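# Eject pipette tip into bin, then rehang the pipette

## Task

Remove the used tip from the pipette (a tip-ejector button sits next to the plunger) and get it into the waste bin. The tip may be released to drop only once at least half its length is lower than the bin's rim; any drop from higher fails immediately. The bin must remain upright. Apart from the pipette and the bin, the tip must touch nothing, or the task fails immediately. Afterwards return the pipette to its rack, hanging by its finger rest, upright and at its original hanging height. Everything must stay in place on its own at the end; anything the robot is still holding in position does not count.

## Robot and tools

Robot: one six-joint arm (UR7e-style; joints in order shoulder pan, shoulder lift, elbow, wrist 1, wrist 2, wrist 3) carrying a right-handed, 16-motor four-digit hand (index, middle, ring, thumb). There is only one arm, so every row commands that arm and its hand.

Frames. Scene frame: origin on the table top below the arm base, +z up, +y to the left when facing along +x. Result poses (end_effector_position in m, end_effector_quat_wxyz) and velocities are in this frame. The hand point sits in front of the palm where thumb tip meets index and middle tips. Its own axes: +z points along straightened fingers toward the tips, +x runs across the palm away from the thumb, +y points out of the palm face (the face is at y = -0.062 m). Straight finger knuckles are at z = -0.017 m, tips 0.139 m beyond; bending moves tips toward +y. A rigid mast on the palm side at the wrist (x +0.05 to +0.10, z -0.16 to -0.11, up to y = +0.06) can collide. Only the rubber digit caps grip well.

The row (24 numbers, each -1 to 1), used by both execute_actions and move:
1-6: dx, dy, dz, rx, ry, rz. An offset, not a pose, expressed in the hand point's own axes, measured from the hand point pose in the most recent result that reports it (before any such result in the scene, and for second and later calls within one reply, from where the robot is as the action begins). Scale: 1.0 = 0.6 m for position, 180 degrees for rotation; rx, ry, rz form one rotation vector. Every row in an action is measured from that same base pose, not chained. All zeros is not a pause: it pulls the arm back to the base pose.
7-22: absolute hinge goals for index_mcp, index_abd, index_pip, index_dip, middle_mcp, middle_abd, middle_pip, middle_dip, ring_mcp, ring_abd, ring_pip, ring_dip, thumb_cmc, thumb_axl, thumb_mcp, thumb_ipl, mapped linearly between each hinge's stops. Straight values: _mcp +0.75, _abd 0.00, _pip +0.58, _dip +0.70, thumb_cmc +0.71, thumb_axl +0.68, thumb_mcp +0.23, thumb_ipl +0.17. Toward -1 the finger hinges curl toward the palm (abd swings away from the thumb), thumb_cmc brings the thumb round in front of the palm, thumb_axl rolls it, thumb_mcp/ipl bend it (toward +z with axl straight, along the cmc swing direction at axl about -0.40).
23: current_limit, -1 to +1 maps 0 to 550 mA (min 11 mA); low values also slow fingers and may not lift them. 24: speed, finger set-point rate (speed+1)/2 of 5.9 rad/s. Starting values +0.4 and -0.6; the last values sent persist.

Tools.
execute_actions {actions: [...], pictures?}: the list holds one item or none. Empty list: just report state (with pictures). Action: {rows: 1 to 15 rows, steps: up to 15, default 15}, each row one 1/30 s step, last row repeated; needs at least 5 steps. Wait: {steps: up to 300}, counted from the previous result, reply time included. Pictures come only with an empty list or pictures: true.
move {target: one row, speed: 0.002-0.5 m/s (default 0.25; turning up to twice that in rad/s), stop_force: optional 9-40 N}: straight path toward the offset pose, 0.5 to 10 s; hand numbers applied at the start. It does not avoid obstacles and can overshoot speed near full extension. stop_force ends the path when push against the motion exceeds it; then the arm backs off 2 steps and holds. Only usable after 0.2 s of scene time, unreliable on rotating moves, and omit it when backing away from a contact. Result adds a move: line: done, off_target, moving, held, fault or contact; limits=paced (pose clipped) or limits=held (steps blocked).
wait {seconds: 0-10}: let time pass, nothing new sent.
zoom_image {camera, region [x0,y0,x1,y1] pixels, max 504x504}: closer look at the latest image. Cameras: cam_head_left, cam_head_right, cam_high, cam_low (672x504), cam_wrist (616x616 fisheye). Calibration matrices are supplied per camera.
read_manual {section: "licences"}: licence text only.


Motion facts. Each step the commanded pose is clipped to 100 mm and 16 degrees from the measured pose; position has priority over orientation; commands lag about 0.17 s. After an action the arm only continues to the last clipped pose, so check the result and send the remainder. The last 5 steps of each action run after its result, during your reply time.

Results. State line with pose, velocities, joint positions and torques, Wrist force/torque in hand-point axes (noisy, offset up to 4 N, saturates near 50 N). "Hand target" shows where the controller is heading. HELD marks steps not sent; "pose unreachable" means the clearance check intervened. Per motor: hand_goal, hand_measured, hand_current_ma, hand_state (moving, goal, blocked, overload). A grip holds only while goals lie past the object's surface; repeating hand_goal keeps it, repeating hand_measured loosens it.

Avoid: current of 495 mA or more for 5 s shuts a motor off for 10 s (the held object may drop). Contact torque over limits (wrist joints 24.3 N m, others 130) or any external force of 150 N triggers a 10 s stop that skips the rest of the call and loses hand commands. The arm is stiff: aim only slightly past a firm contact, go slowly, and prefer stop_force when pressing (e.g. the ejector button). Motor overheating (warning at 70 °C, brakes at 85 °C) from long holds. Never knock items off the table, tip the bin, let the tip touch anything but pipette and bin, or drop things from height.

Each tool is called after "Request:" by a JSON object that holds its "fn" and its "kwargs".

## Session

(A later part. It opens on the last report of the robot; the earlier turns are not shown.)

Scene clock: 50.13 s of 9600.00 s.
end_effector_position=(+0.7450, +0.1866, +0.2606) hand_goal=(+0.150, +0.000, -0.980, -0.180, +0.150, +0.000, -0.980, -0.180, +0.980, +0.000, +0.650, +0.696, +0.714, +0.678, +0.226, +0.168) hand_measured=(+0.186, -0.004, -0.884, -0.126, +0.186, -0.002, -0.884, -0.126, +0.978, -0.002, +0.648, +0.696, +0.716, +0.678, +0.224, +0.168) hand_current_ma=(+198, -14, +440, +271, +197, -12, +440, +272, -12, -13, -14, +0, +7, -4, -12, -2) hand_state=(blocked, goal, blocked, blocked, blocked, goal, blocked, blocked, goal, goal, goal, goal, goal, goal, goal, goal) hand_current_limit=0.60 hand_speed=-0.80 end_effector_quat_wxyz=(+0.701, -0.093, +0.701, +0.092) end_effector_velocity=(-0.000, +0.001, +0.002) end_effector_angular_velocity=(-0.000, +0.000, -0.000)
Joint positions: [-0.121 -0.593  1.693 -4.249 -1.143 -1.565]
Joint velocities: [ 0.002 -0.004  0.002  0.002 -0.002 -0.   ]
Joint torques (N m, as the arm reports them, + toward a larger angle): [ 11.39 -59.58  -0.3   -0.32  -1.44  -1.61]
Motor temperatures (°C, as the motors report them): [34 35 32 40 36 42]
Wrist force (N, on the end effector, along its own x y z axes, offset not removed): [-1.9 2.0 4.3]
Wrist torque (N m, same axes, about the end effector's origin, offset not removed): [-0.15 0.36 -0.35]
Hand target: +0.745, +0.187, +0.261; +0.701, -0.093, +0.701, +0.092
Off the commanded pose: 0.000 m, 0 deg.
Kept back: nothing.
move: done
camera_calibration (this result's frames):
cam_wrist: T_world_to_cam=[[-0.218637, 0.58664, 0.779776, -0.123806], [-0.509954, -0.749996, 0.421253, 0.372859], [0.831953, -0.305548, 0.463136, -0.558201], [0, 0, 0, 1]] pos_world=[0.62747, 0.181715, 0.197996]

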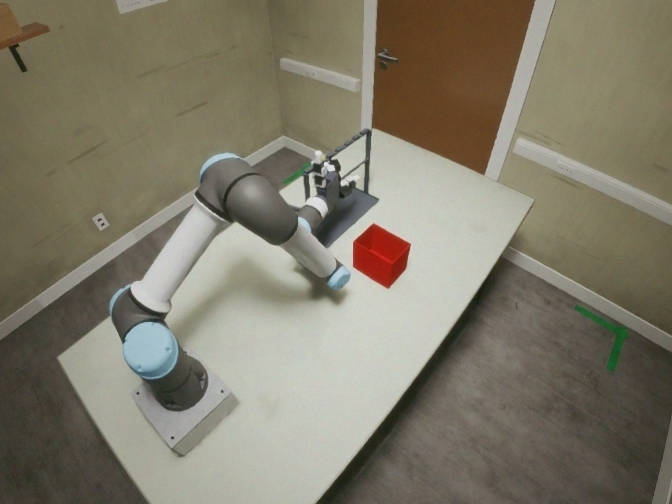

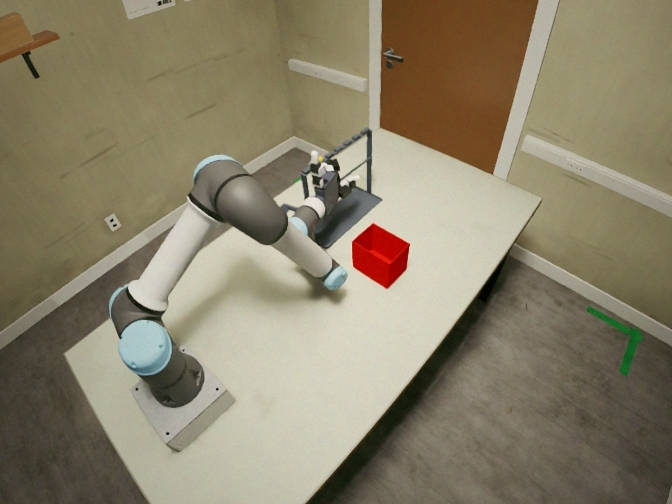

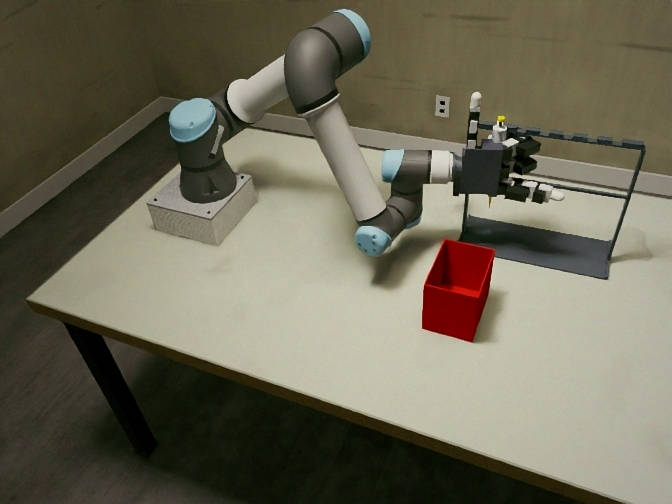

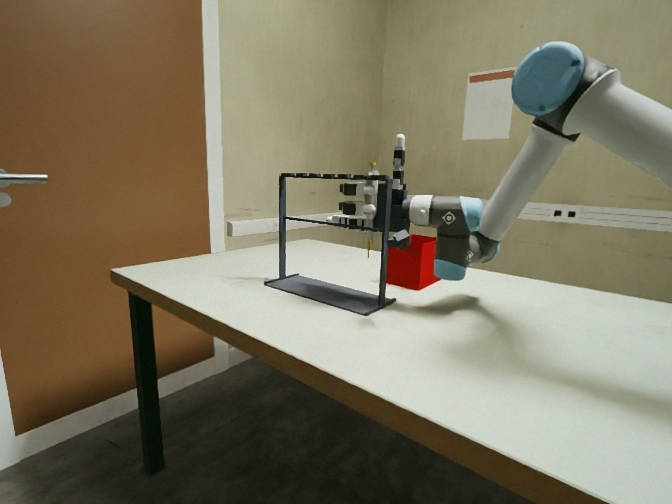

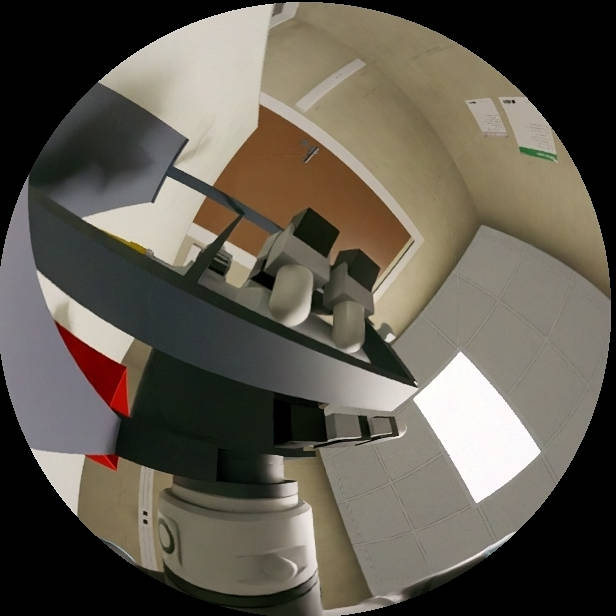

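Request:
{"fn": "move", "kwargs": {"target": [-0.005,0,0,0,0,0,0.15,0,-0.98,-0.18,0.15,0,-0.98,-0.18,0.98,0,0.65,0.696,0.714,0.678,0.226,0.168,0.6,-0.8], "speed": 0.01}}

Request:
{"fn": "move", "kwargs": {"target": [0,-0.06,0,0,0,0,0.15,0,-0.98,-0.18,0.15,0,-0.98,-0.18,0.98,0,0.65,0.696,0.714,0.678,0.226,0.168,0.6,-0.8], "speed": 0.015}}

Request:
{"fn": "zoom_image", "kwargs": {"camera": "cam_high", "region": [450, 90, 580, 220]}}

Request:
{"fn": "zoom_image", "kwargs": {"camera": "cam_low", "region": [310, 130, 440, 270]}}

Scene clock: 51.17 s of 9600.00 s.
end_effector_position=(+0.7450, +0.1867, +0.2635) hand_goal=(+0.150, +0.000, -0.980, -0.180, +0.150, +0.000, -0.980, -0.180, +0.980, +0.000, +0.650, +0.696, +0.714, +0.678, +0.226, +0.168) hand_measured=(+0.186, -0.004, -0.884, -0.126, +0.186, -0.002, -0.884, -0.126, +0.978, -0.002, +0.648, +0.696, +0.716, +0.678, +0.224, +0.168) hand_current_ma=(+198, -14, +440, +271, +197, -12, +440, +272, -12, -13, -14, +0, +7, -4, -12, -2) hand_state=(blocked, goal, blocked, blocked, blocked, goal, blocked, blocked, goal, goal, goal, goal, goal, goal, goal, goal) hand_current_limit=0.60 hand_speed=-0.80 end_effector_quat_wxyz=(+0.701, -0.093, +0.701, +0.092) end_effector_velocity=(+0.001, -0.001, +0.002) end_effector_angular_velocity=(-0.000, -0.002, -0.003)
Joint positions: [-0.121 -0.599  1.695 -4.245 -1.143 -1.565]
Joint velocities: [-0.    -0.002 -0.001  0.001 -0.002  0.   ]
Joint torques (N m, as the arm reports them, + toward a larger angle): [ -7.79 -59.4   -0.22  -0.64   1.06  -1.06]
Motor temperatures (°C, as the motors report them): [34 35 32 40 36 42]
Wrist force (N, on the end effector, along its own x y z axes, offset not removed): [-1.8 -3.7 4.3]
Wrist torque (N m, same axes, about the end effector's origin, offset not removed): [-0.96 0.22 -0.66]
Hand target: +0.745, +0.187, +0.264; +0.701, -0.093, +0.701, +0.092
Off the commanded pose: 0.000 m, 0 deg.
Kept back: nothing.
move: done
camera_calibration (this result's frames):
cam_wrist: T_world_to_cam=[[-0.218641, 0.586645, 0.779771, -0.126098], [-0.509959, -0.749992, 0.421253, 0.371686], [0.831948, -0.305548, 0.463144, -0.559519], [0, 0, 0, 1]] pos_world=[0.627465, 0.181776, 0.200892]

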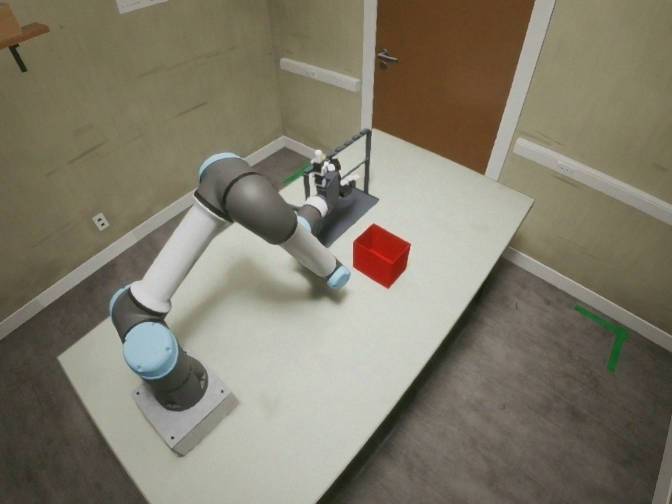

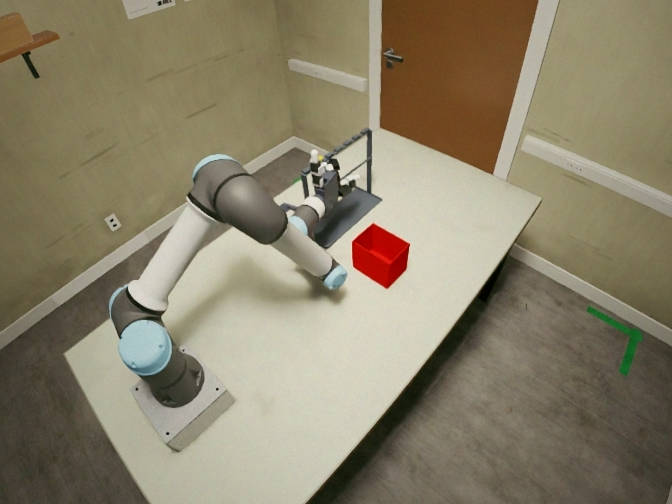

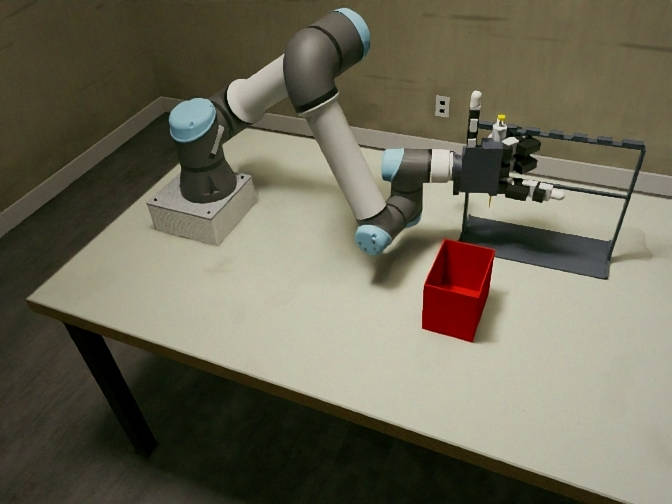

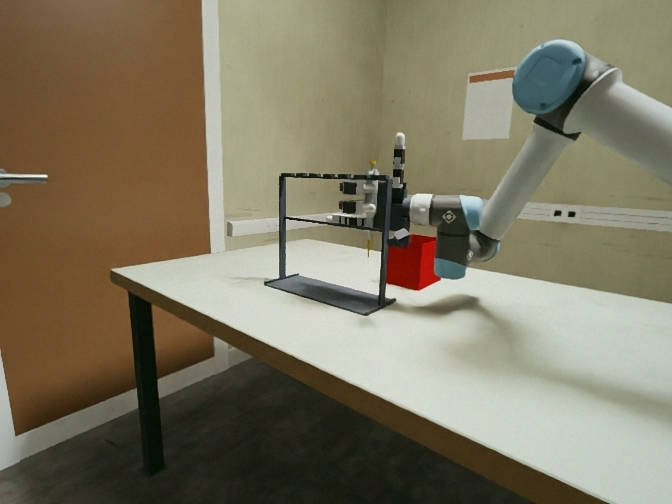

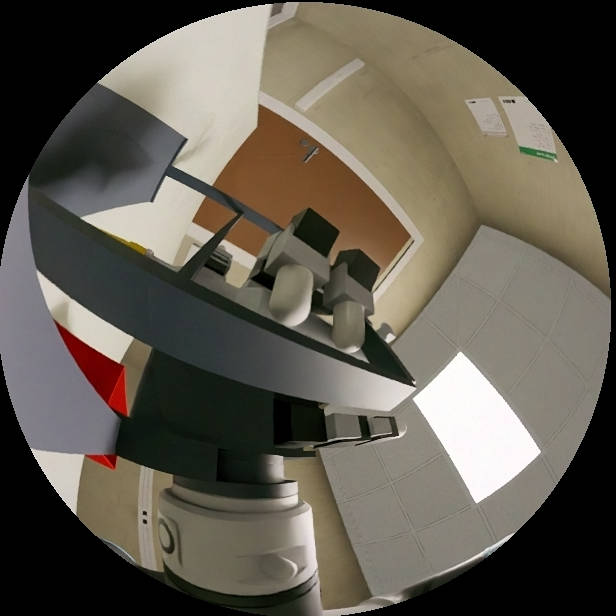

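Scene clock: 53.83 s of 9600.00 s.
end_effector_position=(+0.7543, +0.1521, +0.2635) hand_goal=(+0.150, +0.000, -0.980, -0.180, +0.150, +0.000, -0.980, -0.180, +0.980, +0.000, +0.650, +0.696, +0.714, +0.678, +0.226, +0.168) hand_measured=(+0.186, -0.004, -0.884, -0.126, +0.186, -0.002, -0.884, -0.126, +0.978, -0.002, +0.648, +0.696, +0.716, +0.678, +0.224, +0.168) hand_current_ma=(+198, -14, +440, +271, +197, -12, +440, +272, -12, -13, -14, +0, +7, -4, -12, -2) hand_state=(blocked, goal, blocked, blocked, blocked, goal, blocked, blocked, goal, goal, goal, goal, goal, goal, goal, goal) hand_current_limit=0.60 hand_speed=-0.80 end_effector_quat_wxyz=(+0.701, -0.093, +0.701, +0.093) end_effector_velocity=(+0.000, -0.002, -0.001) end_effector_angular_velocity=(+0.000, +0.002, +0.000)
Joint positions: [-0.181 -0.59   1.67  -4.229 -1.082 -1.565]
Joint velocities: [-0.003  0.001 -0.     0.001  0.003 -0.   ]
Joint torques (N m, as the arm reports them, + toward a larger angle): [-11.62 -40.77 -18.79  -0.32   1.52   1.56]
Motor temperatures (°C, as the motors report them): [34 35 32 40 36 42]
Wrist force (N, on the end effector, along its own x y z axes, offset not removed): [0.3 1.2 0.6]
Wrist torque (N m, same axes, about the end effector's origin, offset not removed): [0.19 0.39 -0.14]
Hand target: +0.754, +0.152, +0.264; +0.701, -0.093, +0.701, +0.093
Off the commanded pose: 0.000 m, 0 deg.
Kept back: nothing.
move: done
camera_calibration (this result's frames):
cam_wrist: T_world_to_cam=[[-0.218654, 0.58655, 0.779839, -0.103833], [-0.509978, -0.750039, 0.421146, 0.350494], [0.831933, -0.305616, 0.463127, -0.57781], [0, 0, 0, 1]] pos_world=[0.63674, 0.147199, 0.200963]

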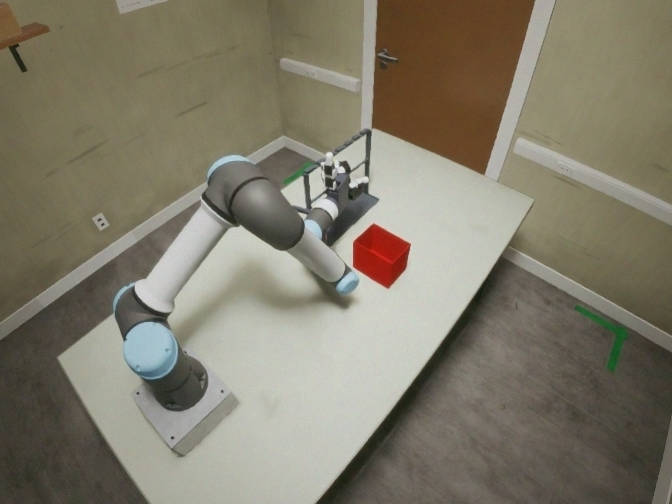

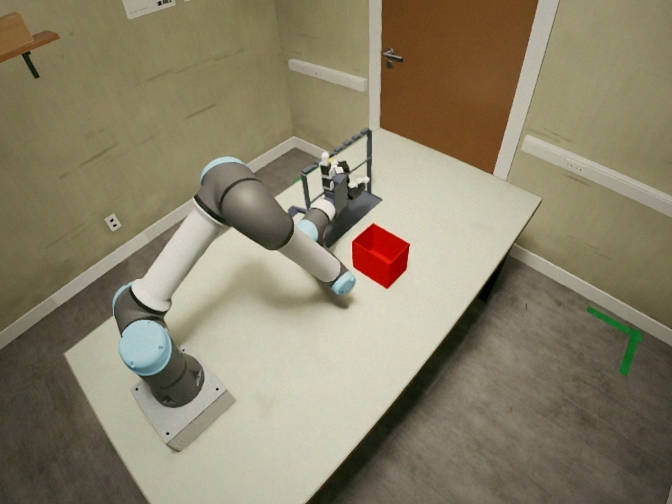

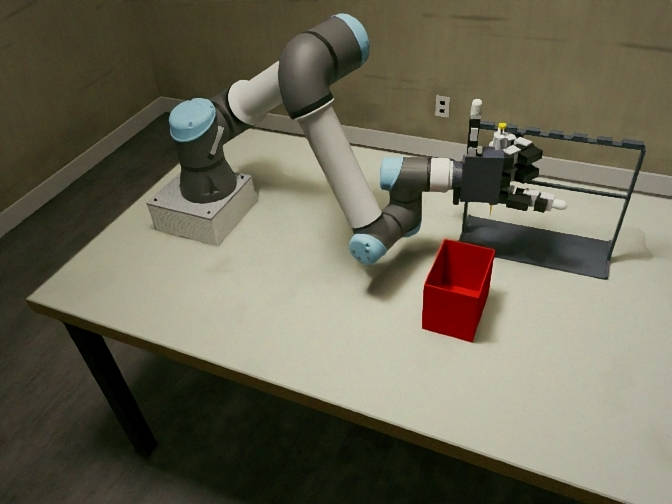

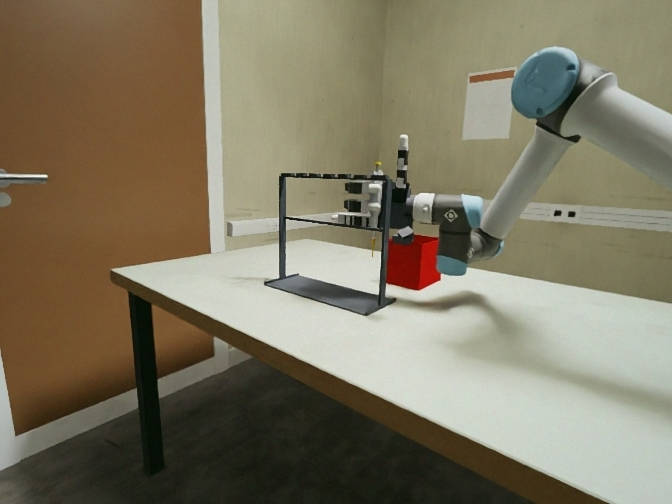

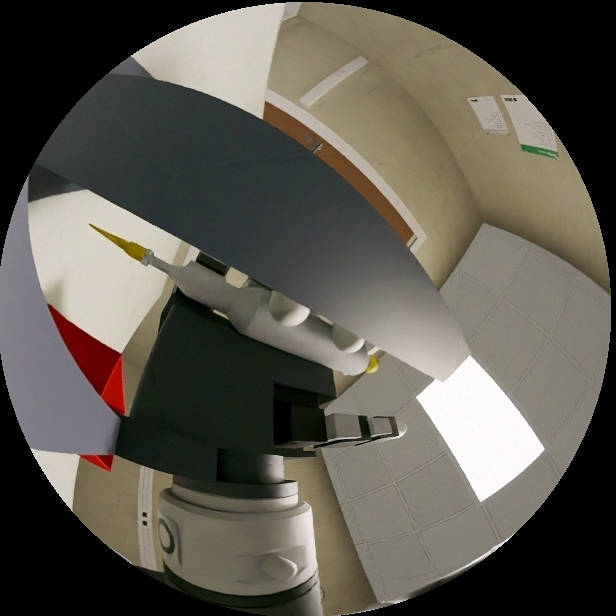

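Region (450, 90, 580, 220) of cam_high's 672x504 image, scaled by 3.877, with more detail than that image has.

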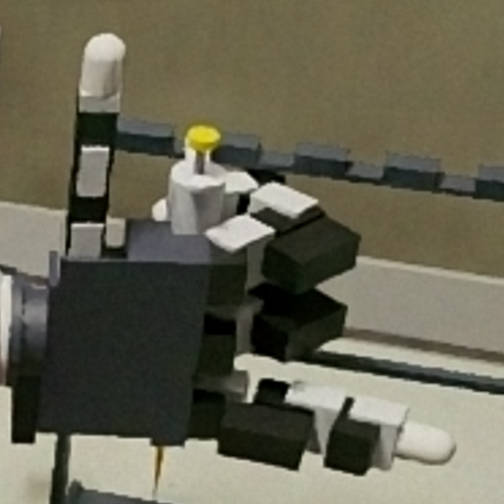

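Region (310, 130, 440, 270) of cam_low's 672x504 image, scaled by 3.600, with more detail than that image has; it fills the left 468 columns of this view, and the rest is white.

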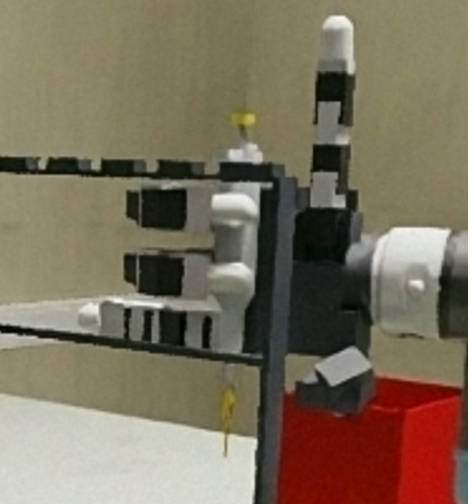

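Request:
{"fn": "move", "kwargs": {"target": [0,-0.0966,-0.0259,0,0,0,0.15,0,-0.98,-0.18,0.15,0,-0.98,-0.18,0.98,0,0.65,0.696,0.714,0.678,0.226,0.168,0.6,-0.8], "speed": 0.05}}

Request:
{"fn": "move", "kwargs": {"target": [-0.0833,-0.112,-0.0456,0,0,0,0.15,0,-0.98,-0.18,0.15,0,-0.98,-0.18,0.98,0,0.65,0.696,0.714,0.678,0.226,0.168,0.6,-0.8], "speed": 0.08}}

Request:
{"fn": "move", "kwargs": {"target": [0,-0.152,-0.0511,0,0,0,0.15,0,-0.98,-0.18,0.15,0,-0.98,-0.18,0.98,0,0.65,0.696,0.714,0.678,0.226,0.168,0.6,-0.8], "speed": 0.08}}

Scene clock: 57.10 s of 9600.00 s.
end_effector_position=(+0.7543, +0.0923, +0.2637) hand_goal=(+0.150, +0.000, -0.980, -0.180, +0.150, +0.000, -0.980, -0.180, +0.980, +0.000, +0.650, +0.696, +0.714, +0.678, +0.226, +0.168) hand_measured=(+0.186, -0.004, -0.884, -0.126, +0.186, -0.002, -0.884, -0.126, +0.978, -0.002, +0.648, +0.696, +0.716, +0.678, +0.224, +0.168) hand_current_ma=(+198, -14, +440, +271, +197, -12, +440, +272, -12, -13, -14, +0, +7, -4, -12, -2) hand_state=(blocked, goal, blocked, blocked, blocked, goal, blocked, blocked, goal, goal, goal, goal, goal, goal, goal, goal) hand_current_limit=0.60 hand_speed=-0.80 end_effector_quat_wxyz=(+0.701, -0.093, +0.701, +0.093) end_effector_velocity=(+0.000, -0.002, -0.000) end_effector_angular_velocity=(+0.000, +0.000, -0.001)
Joint positions: [-0.288 -0.587  1.662 -4.225 -0.976 -1.564]
Joint velocities: [-0.004  0.    -0.001  0.001  0.003 -0.   ]
Joint torques (N m, as the arm reports them, + toward a larger angle): [-12.62 -40.87 -17.8   -0.08   1.3    1.4 ]
Motor temperatures (°C, as the motors report them): [34 35 32 40 36 42]
Wrist force (N, on the end effector, along its own x y z axes, offset not removed): [-1.0 -1.2 1.0]
Wrist torque (N m, same axes, about the end effector's origin, offset not removed): [-0.43 0.36 -0.26]
Hand target: +0.754, +0.092, +0.264; +0.701, -0.093, +0.701, +0.093
Off the commanded pose: 0.000 m, 0 deg.
Kept back: nothing.
move: done
camera_calibration (this result's frames):
cam_wrist: T_world_to_cam=[[-0.218693, 0.586383, 0.779954, -0.0688529], [-0.510016, -0.750123, 0.420951, 0.305686], [0.8319, -0.30573, 0.463111, -0.5961], [0, 0, 0, 1]] pos_world=[0.636743, 0.0874307, 0.201084]

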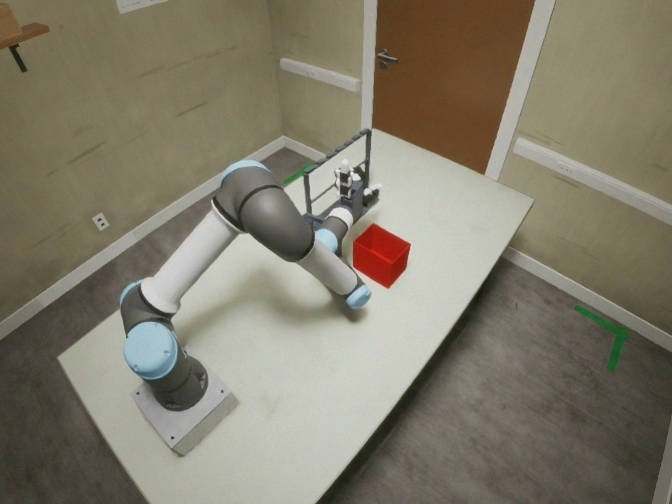

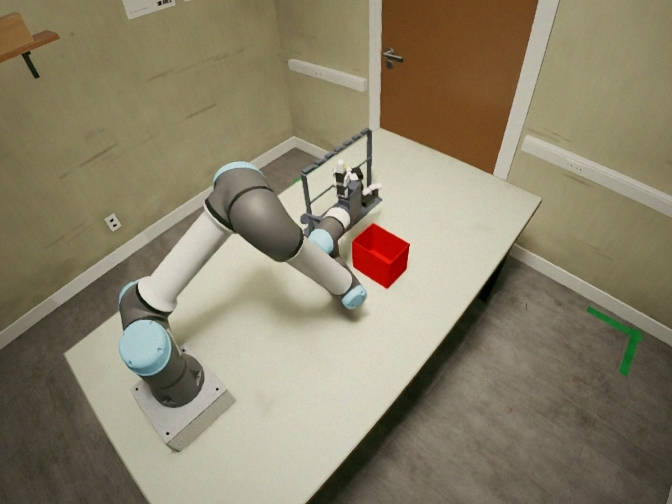

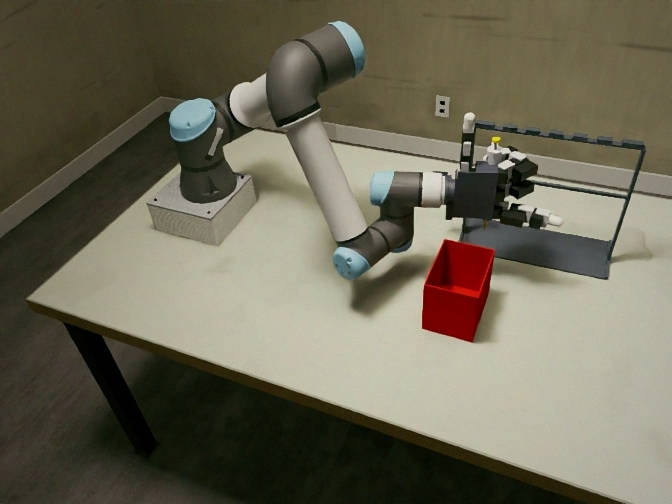

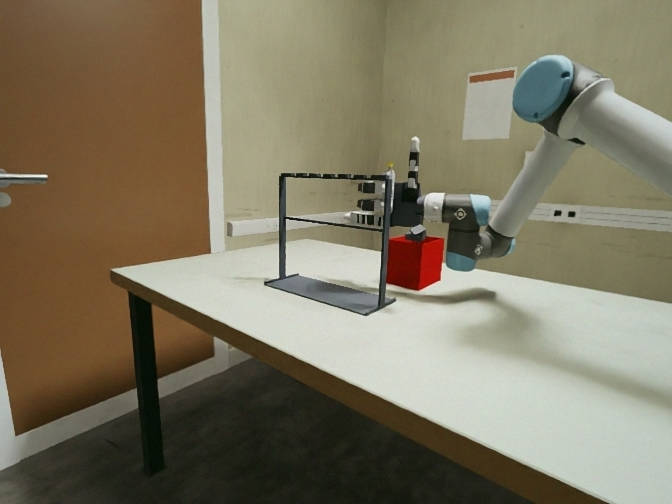

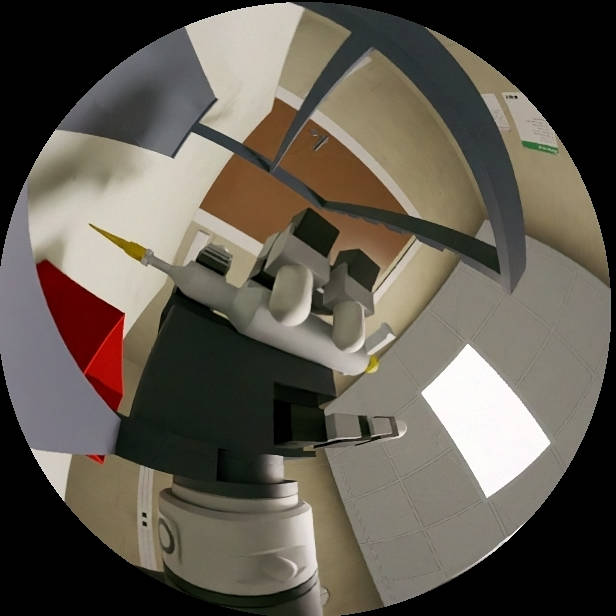

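Scene clock: 58.63 s of 9600.00 s.
end_effector_position=(+0.7452, +0.0205, +0.3137) hand_goal=(+0.150, +0.000, -0.980, -0.180, +0.150, +0.000, -0.980, -0.180, +0.980, +0.000, +0.650, +0.696, +0.714, +0.678, +0.226, +0.168) hand_measured=(+0.186, -0.004, -0.884, -0.126, +0.186, -0.002, -0.884, -0.126, +0.978, -0.002, +0.648, +0.696, +0.716, +0.678, +0.224, +0.168) hand_current_ma=(+198, -14, +440, +271, +197, -12, +440, +272, -12, -13, -14, +0, +7, -4, -12, -2) hand_state=(blocked, goal, blocked, blocked, blocked, goal, blocked, blocked, goal, goal, goal, goal, goal, goal, goal, goal) hand_current_limit=0.60 hand_speed=-0.80 end_effector_quat_wxyz=(+0.701, -0.093, +0.701, +0.093) end_effector_velocity=(-0.000, -0.001, +0.000) end_effector_angular_velocity=(+0.000, +0.002, +0.001)
Joint positions: [-0.418 -0.685  1.681 -4.146 -0.846 -1.562]
Joint velocities: [-0.002 -0.002  0.001  0.004  0.002 -0.001]
Joint torques (N m, as the arm reports them, + toward a larger angle): [-12.9  -57.87  -5.13   0.07   1.42  -1.69]
Motor temperatures (°C, as the motors report them): [34 35 32 40 36 42]
Wrist force (N, on the end effector, along its own x y z axes, offset not removed): [-2.8 -0.8 0.2]
Wrist torque (N m, same axes, about the end effector's origin, offset not removed): [-0.10 0.44 -0.31]
Hand target: +0.745, +0.020, +0.314; +0.701, -0.093, +0.701, +0.093
Off the commanded pose: 0.000 m, 0 deg.
Kept back: nothing.
move: done
camera_calibration (this result's frames):
cam_wrist: T_world_to_cam=[[-0.21874, 0.586088, 0.780162, -0.0677638], [-0.510054, -0.750277, 0.42063, 0.22631], [0.831864, -0.305916, 0.463052, -0.633663], [0, 0, 0, 1]] pos_world=[0.627729, 0.0156625, 0.251093]

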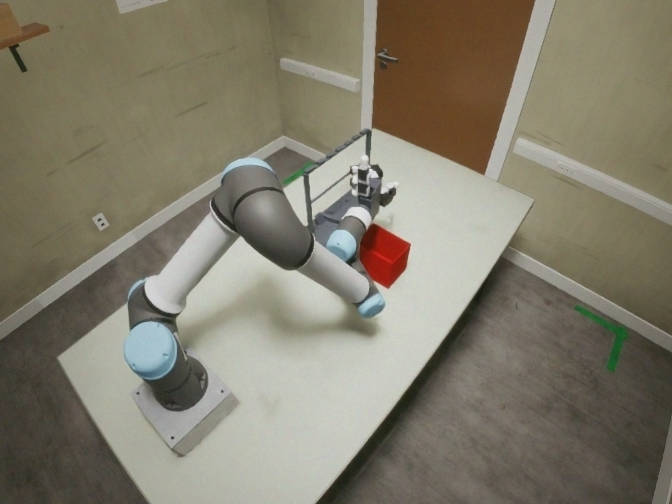

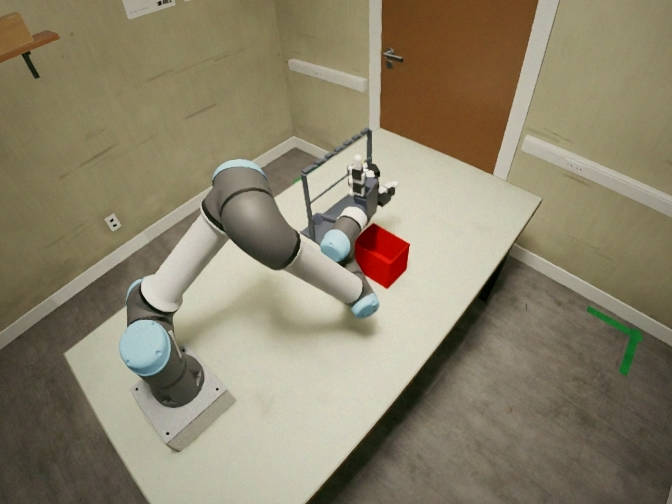

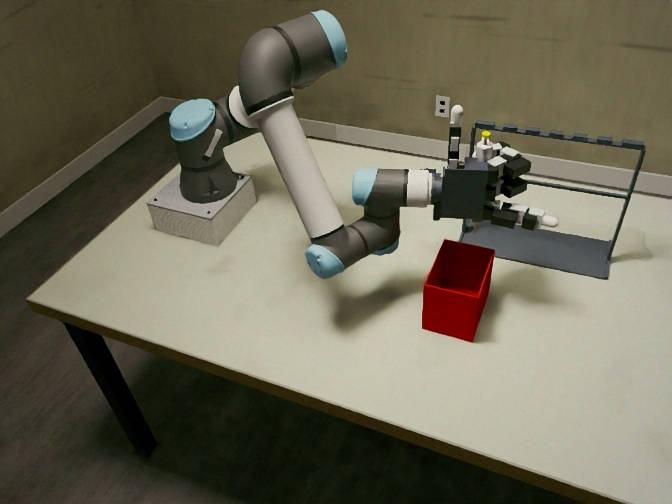

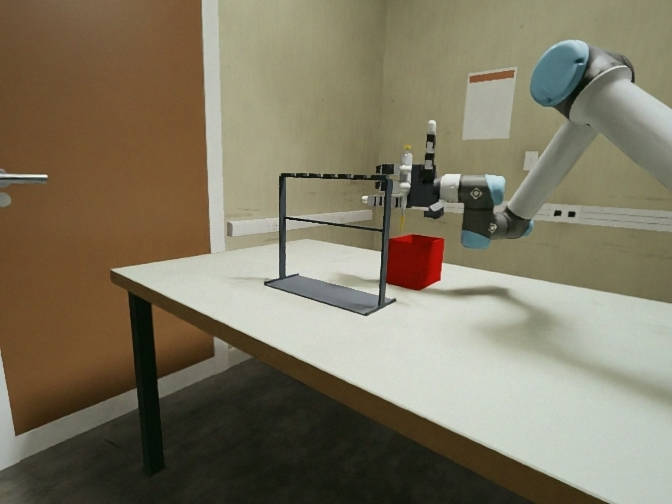

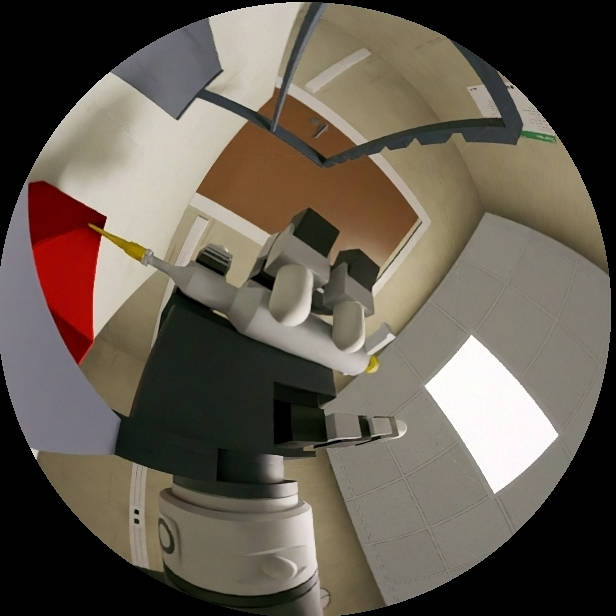

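Scene clock: 60.30 s of 9600.00 s.
end_effector_position=(+0.7392, -0.0754, +0.3138) hand_goal=(+0.150, +0.000, -0.980, -0.180, +0.150, +0.000, -0.980, -0.180, +0.980, +0.000, +0.650, +0.696, +0.714, +0.678, +0.226, +0.168) hand_measured=(+0.186, -0.004, -0.884, -0.126, +0.186, -0.002, -0.884, -0.126, +0.978, -0.002, +0.648, +0.696, +0.716, +0.678, +0.224, +0.168) hand_current_ma=(+198, -14, +440, +271, +197, -12, +440, +272, -11, -13, -14, +0, +7, -4, -12, -2) hand_state=(blocked, goal, blocked, blocked, blocked, goal, blocked, blocked, goal, goal, goal, goal, goal, goal, goal, goal) hand_current_limit=0.60 hand_speed=-0.80 end_effector_quat_wxyz=(+0.701, -0.092, +0.701, +0.093) end_effector_velocity=(-0.000, -0.002, +0.000) end_effector_angular_velocity=(-0.000, -0.001, +0.000)
Joint positions: [-0.572 -0.653  1.601 -4.101 -0.692 -1.559]
Joint velocities: [-0.002  0.001 -0.003  0.001  0.003  0.   ]
Joint torques (N m, as the arm reports them, + toward a larger angle): [-12.67 -41.82 -19.92   0.09   1.65   1.56]
Motor temperatures (°C, as the motors report them): [34 35 32 40 36 42]
Wrist force (N, on the end effector, along its own x y z axes, offset not removed): [-0.7 -1.9 4.0]
Wrist torque (N m, same axes, about the end effector's origin, offset not removed): [-0.65 0.29 -0.31]
Hand target: +0.739, -0.076, +0.314; +0.701, -0.092, +0.701, +0.093
Off the commanded pose: 0.000 m, 0 deg.
Kept back: nothing.
move: done
camera_calibration (this result's frames):
cam_wrist: T_world_to_cam=[[-0.218859, 0.585872, 0.780291, -0.012983], [-0.510136, -0.750387, 0.420335, 0.151404], [0.831783, -0.30606, 0.463103, -0.658047], [0, 0, 0, 1]] pos_world=[0.621747, -0.0801843, 0.251234]

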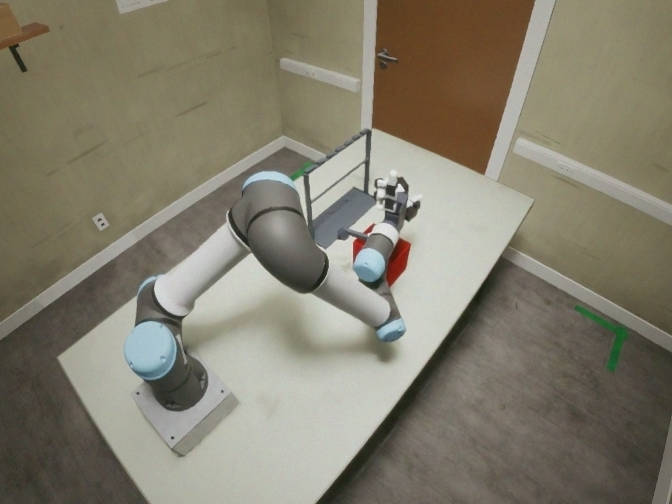

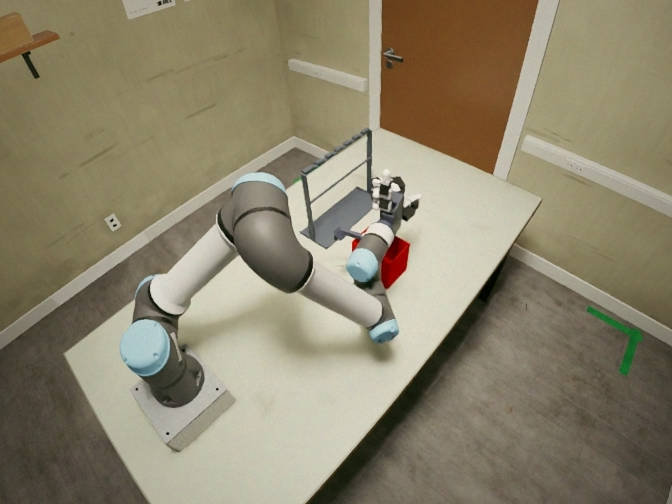

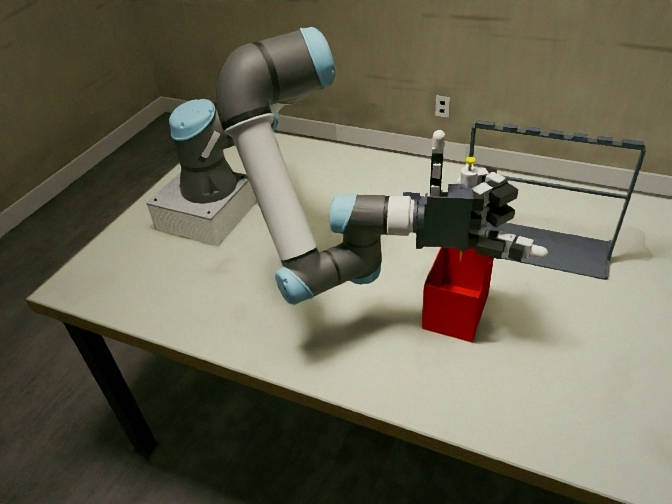

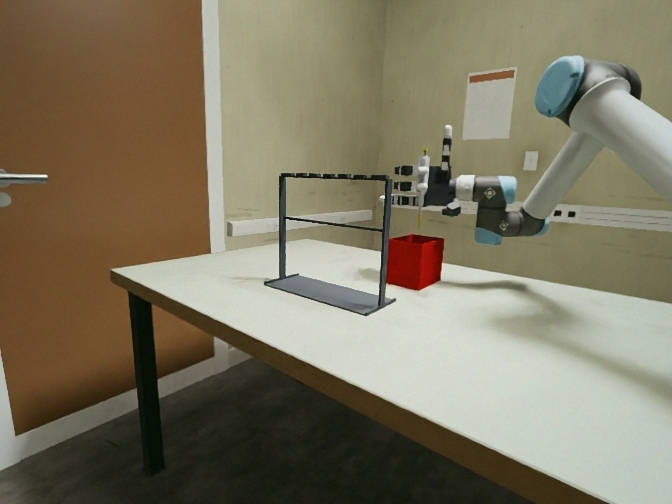

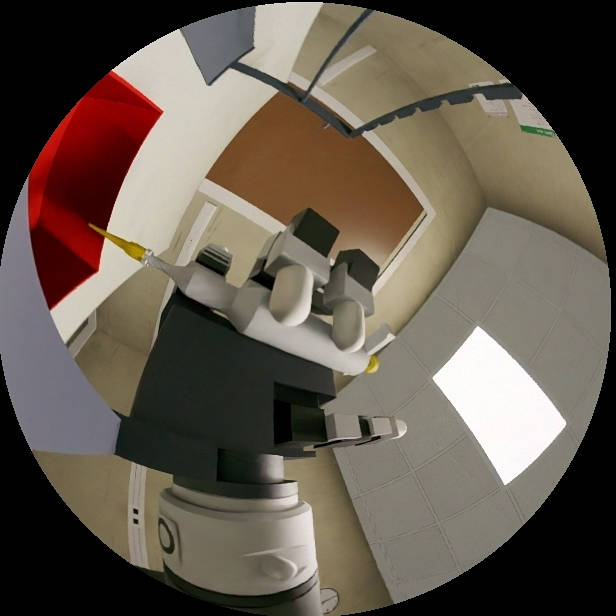

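Request:
{"fn": "execute_actions", "kwargs": {"actions": []}}

Scene clock: 60.97 s of 9600.00 s.
end_effector_position=(+0.7392, -0.0755, +0.3138) hand_goal=(+0.150, +0.000, -0.980, -0.180, +0.150, +0.000, -0.980, -0.180, +0.980, +0.000, +0.650, +0.696, +0.714, +0.678, +0.226, +0.168) hand_measured=(+0.186, -0.004, -0.884, -0.126, +0.186, -0.002, -0.884, -0.126, +0.978, -0.002, +0.648, +0.696, +0.716, +0.678, +0.224, +0.168) hand_current_ma=(+198, -14, +440, +271, +197, -12, +440, +272, -11, -13, -14, +0, +7, -4, -12, -2) hand_state=(blocked, goal, blocked, blocked, blocked, goal, blocked, blocked, goal, goal, goal, goal, goal, goal, goal, goal) hand_current_limit=0.60 hand_speed=-0.80 end_effector_quat_wxyz=(+0.701, -0.092, +0.701, +0.093) end_effector_velocity=(-0.000, +0.000, +0.000) end_effector_angular_velocity=(-0.000, -0.000, +0.001)
Joint positions: [-0.572 -0.653  1.601 -4.101 -0.691 -1.559]
Joint velocities: [ 0.     0.    -0.    -0.     0.001 -0.   ]
Joint torques (N m, as the arm reports them, + toward a larger angle): [-12.45 -40.96 -20.51   0.24   1.35   1.49]
Motor temperatures (°C, as the motors report them): [34 35 32 40 36 42]
Wrist force (N, on the end effector, along its own x y z axes, offset not removed): [-5.6 -2.0 2.4]
Wrist torque (N m, same axes, about the end effector's origin, offset not removed): [-0.30 0.83 -0.74]
Hand target: +0.739, -0.076, +0.314; +0.701, -0.092, +0.701, +0.093
Off the commanded pose: 0.000 m, 0 deg.
Kept back: nothing.
Steps of this call (steps 1 to 20: nothing new was sent). Readings (end_effector_position | what the end effector reports):
1: (+0.7392, -0.0754, +0.3138) | hand_goal=(+0.150, +0.000, -0.980, -0.180, +0.150, +0.000, -0.980, -0.180, +0.980, +0.000, +0.650, +0.696, +0.714, +0.678, +0.226, +0.168) hand_measured=(+0.186, -0.004, -0.884, -0.126, +0.186, -0.002, -0.884, -0.126, +0.978, -0.002, +0.648, +0.696, +0.716, +0.678, +0.224, +0.168) hand_current_ma=(+198, -14, +440, +271, +197, -12, +440, +272, -11, -13, -14, +0, +7, -4, -12, -2) hand_state=(blocked, goal, blocked, blocked, blocked, goal, blocked, blocked, goal, goal, goal, goal, goal, goal, goal, goal) hand_current_limit=0.60 hand_speed=-0.80
2: (+0.7392, -0.0755, +0.3138) | hand_goal=(+0.150, +0.000, -0.980, -0.180, +0.150, +0.000, -0.980, -0.180, +0.980, +0.000, +0.650, +0.696, +0.714, +0.678, +0.226, +0.168) hand_measured=(+0.186, -0.004, -0.884, -0.126, +0.186, -0.002, -0.884, -0.126, +0.978, -0.002, +0.648, +0.696, +0.716, +0.678, +0.224, +0.168) hand_current_ma=(+198, -14, +440, +271, +197, -12, +440, +272, -11, -13, -14, +0, +7, -4, -12, -2) hand_state=(blocked, goal, blocked, blocked, blocked, goal, blocked, blocked, goal, goal, goal, goal, goal, goal, goal, goal) hand_current_limit=0.60 hand_speed=-0.80
4: (+0.7392, -0.0755, +0.3138) | hand_goal=(+0.150, +0.000, -0.980, -0.180, +0.150, +0.000, -0.980, -0.180, +0.980, +0.000, +0.650, +0.696, +0.714, +0.678, +0.226, +0.168) hand_measured=(+0.186, -0.004, -0.884, -0.126, +0.186, -0.002, -0.884, -0.126, +0.978, -0.002, +0.648, +0.696, +0.716, +0.678, +0.224, +0.168) hand_current_ma=(+198, -14, +440, +271, +197, -12, +440, +272, -11, -13, -14, +0, +7, -4, -12, -2) hand_state=(blocked, goal, blocked, blocked, blocked, goal, blocked, blocked, goal, goal, goal, goal, goal, goal, goal, goal) hand_current_limit=0.60 hand_speed=-0.80
8: (+0.7392, -0.0755, +0.3138) | hand_goal=(+0.150, +0.000, -0.980, -0.180, +0.150, +0.000, -0.980, -0.180, +0.980, +0.000, +0.650, +0.696, +0.714, +0.678, +0.226, +0.168) hand_measured=(+0.186, -0.004, -0.884, -0.126, +0.186, -0.002, -0.884, -0.126, +0.978, -0.002, +0.648, +0.696, +0.716, +0.678, +0.224, +0.168) hand_current_ma=(+198, -14, +440, +271, +197, -12, +440, +272, -11, -13, -14, +0, +7, -4, -12, -2) hand_state=(blocked, goal, blocked, blocked, blocked, goal, blocked, blocked, goal, goal, goal, goal, goal, goal, goal, goal) hand_current_limit=0.60 hand_speed=-0.80
20: the state above
camera_calibration (this result's frames):
cam_wrist: T_world_to_cam=[[-0.218867, 0.58587, 0.780291, -0.0128872], [-0.510126, -0.750393, 0.420334, 0.151278], [0.831786, -0.306049, 0.463104, -0.658092], [0, 0, 0, 1]] pos_world=[0.621743, -0.0803405, 0.251234]

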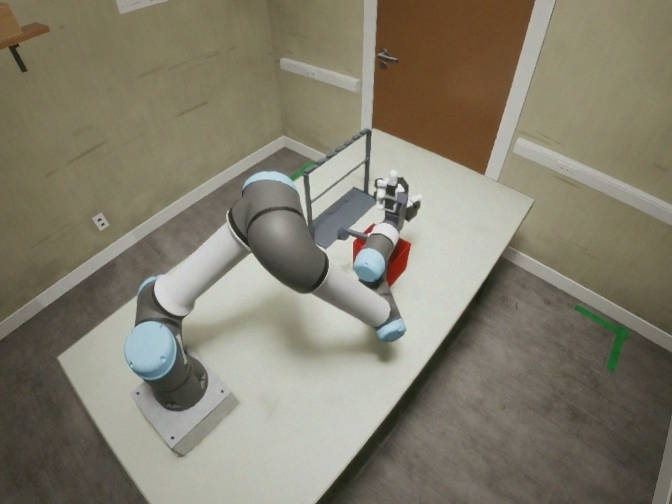

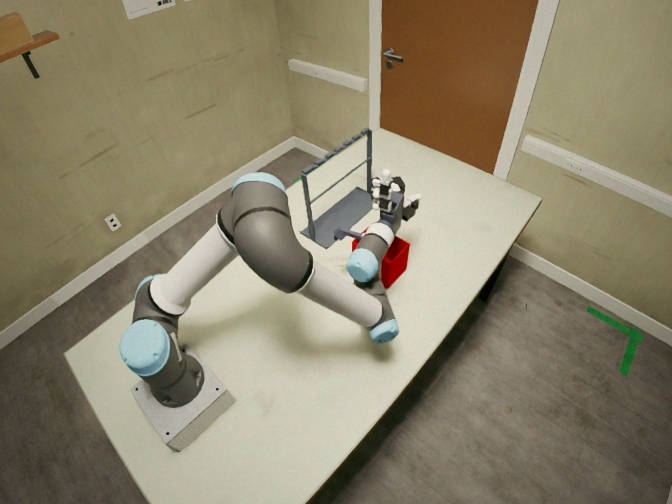

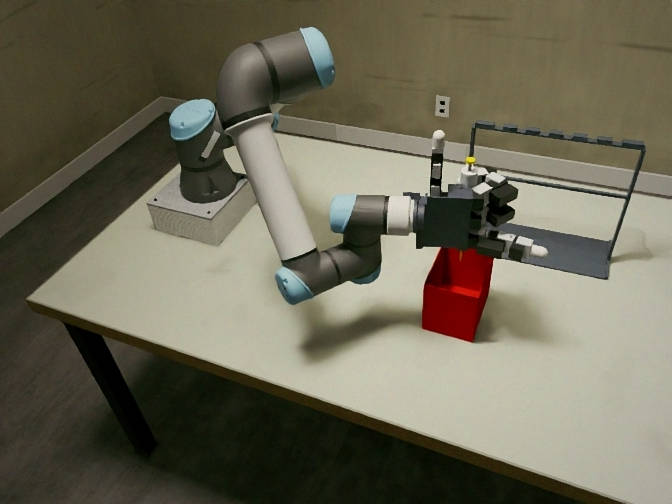

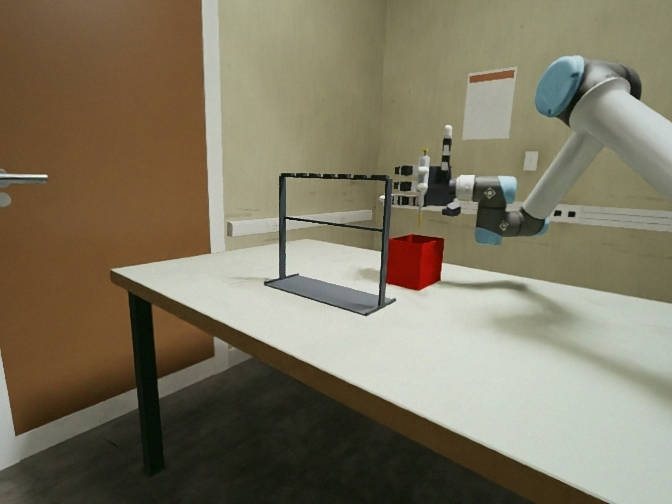

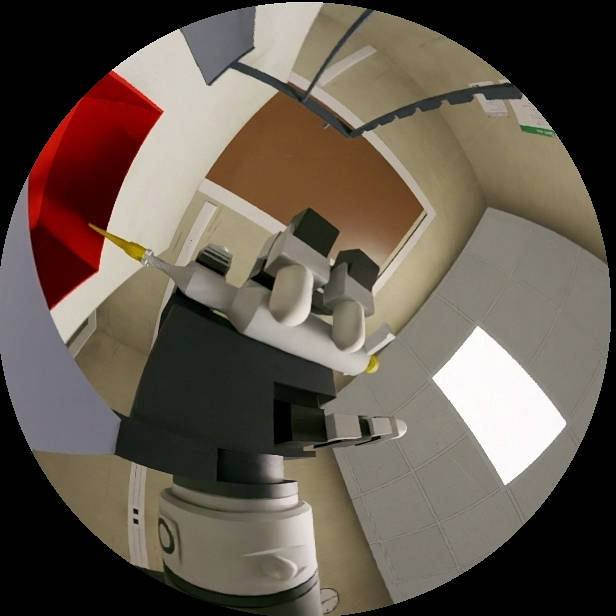

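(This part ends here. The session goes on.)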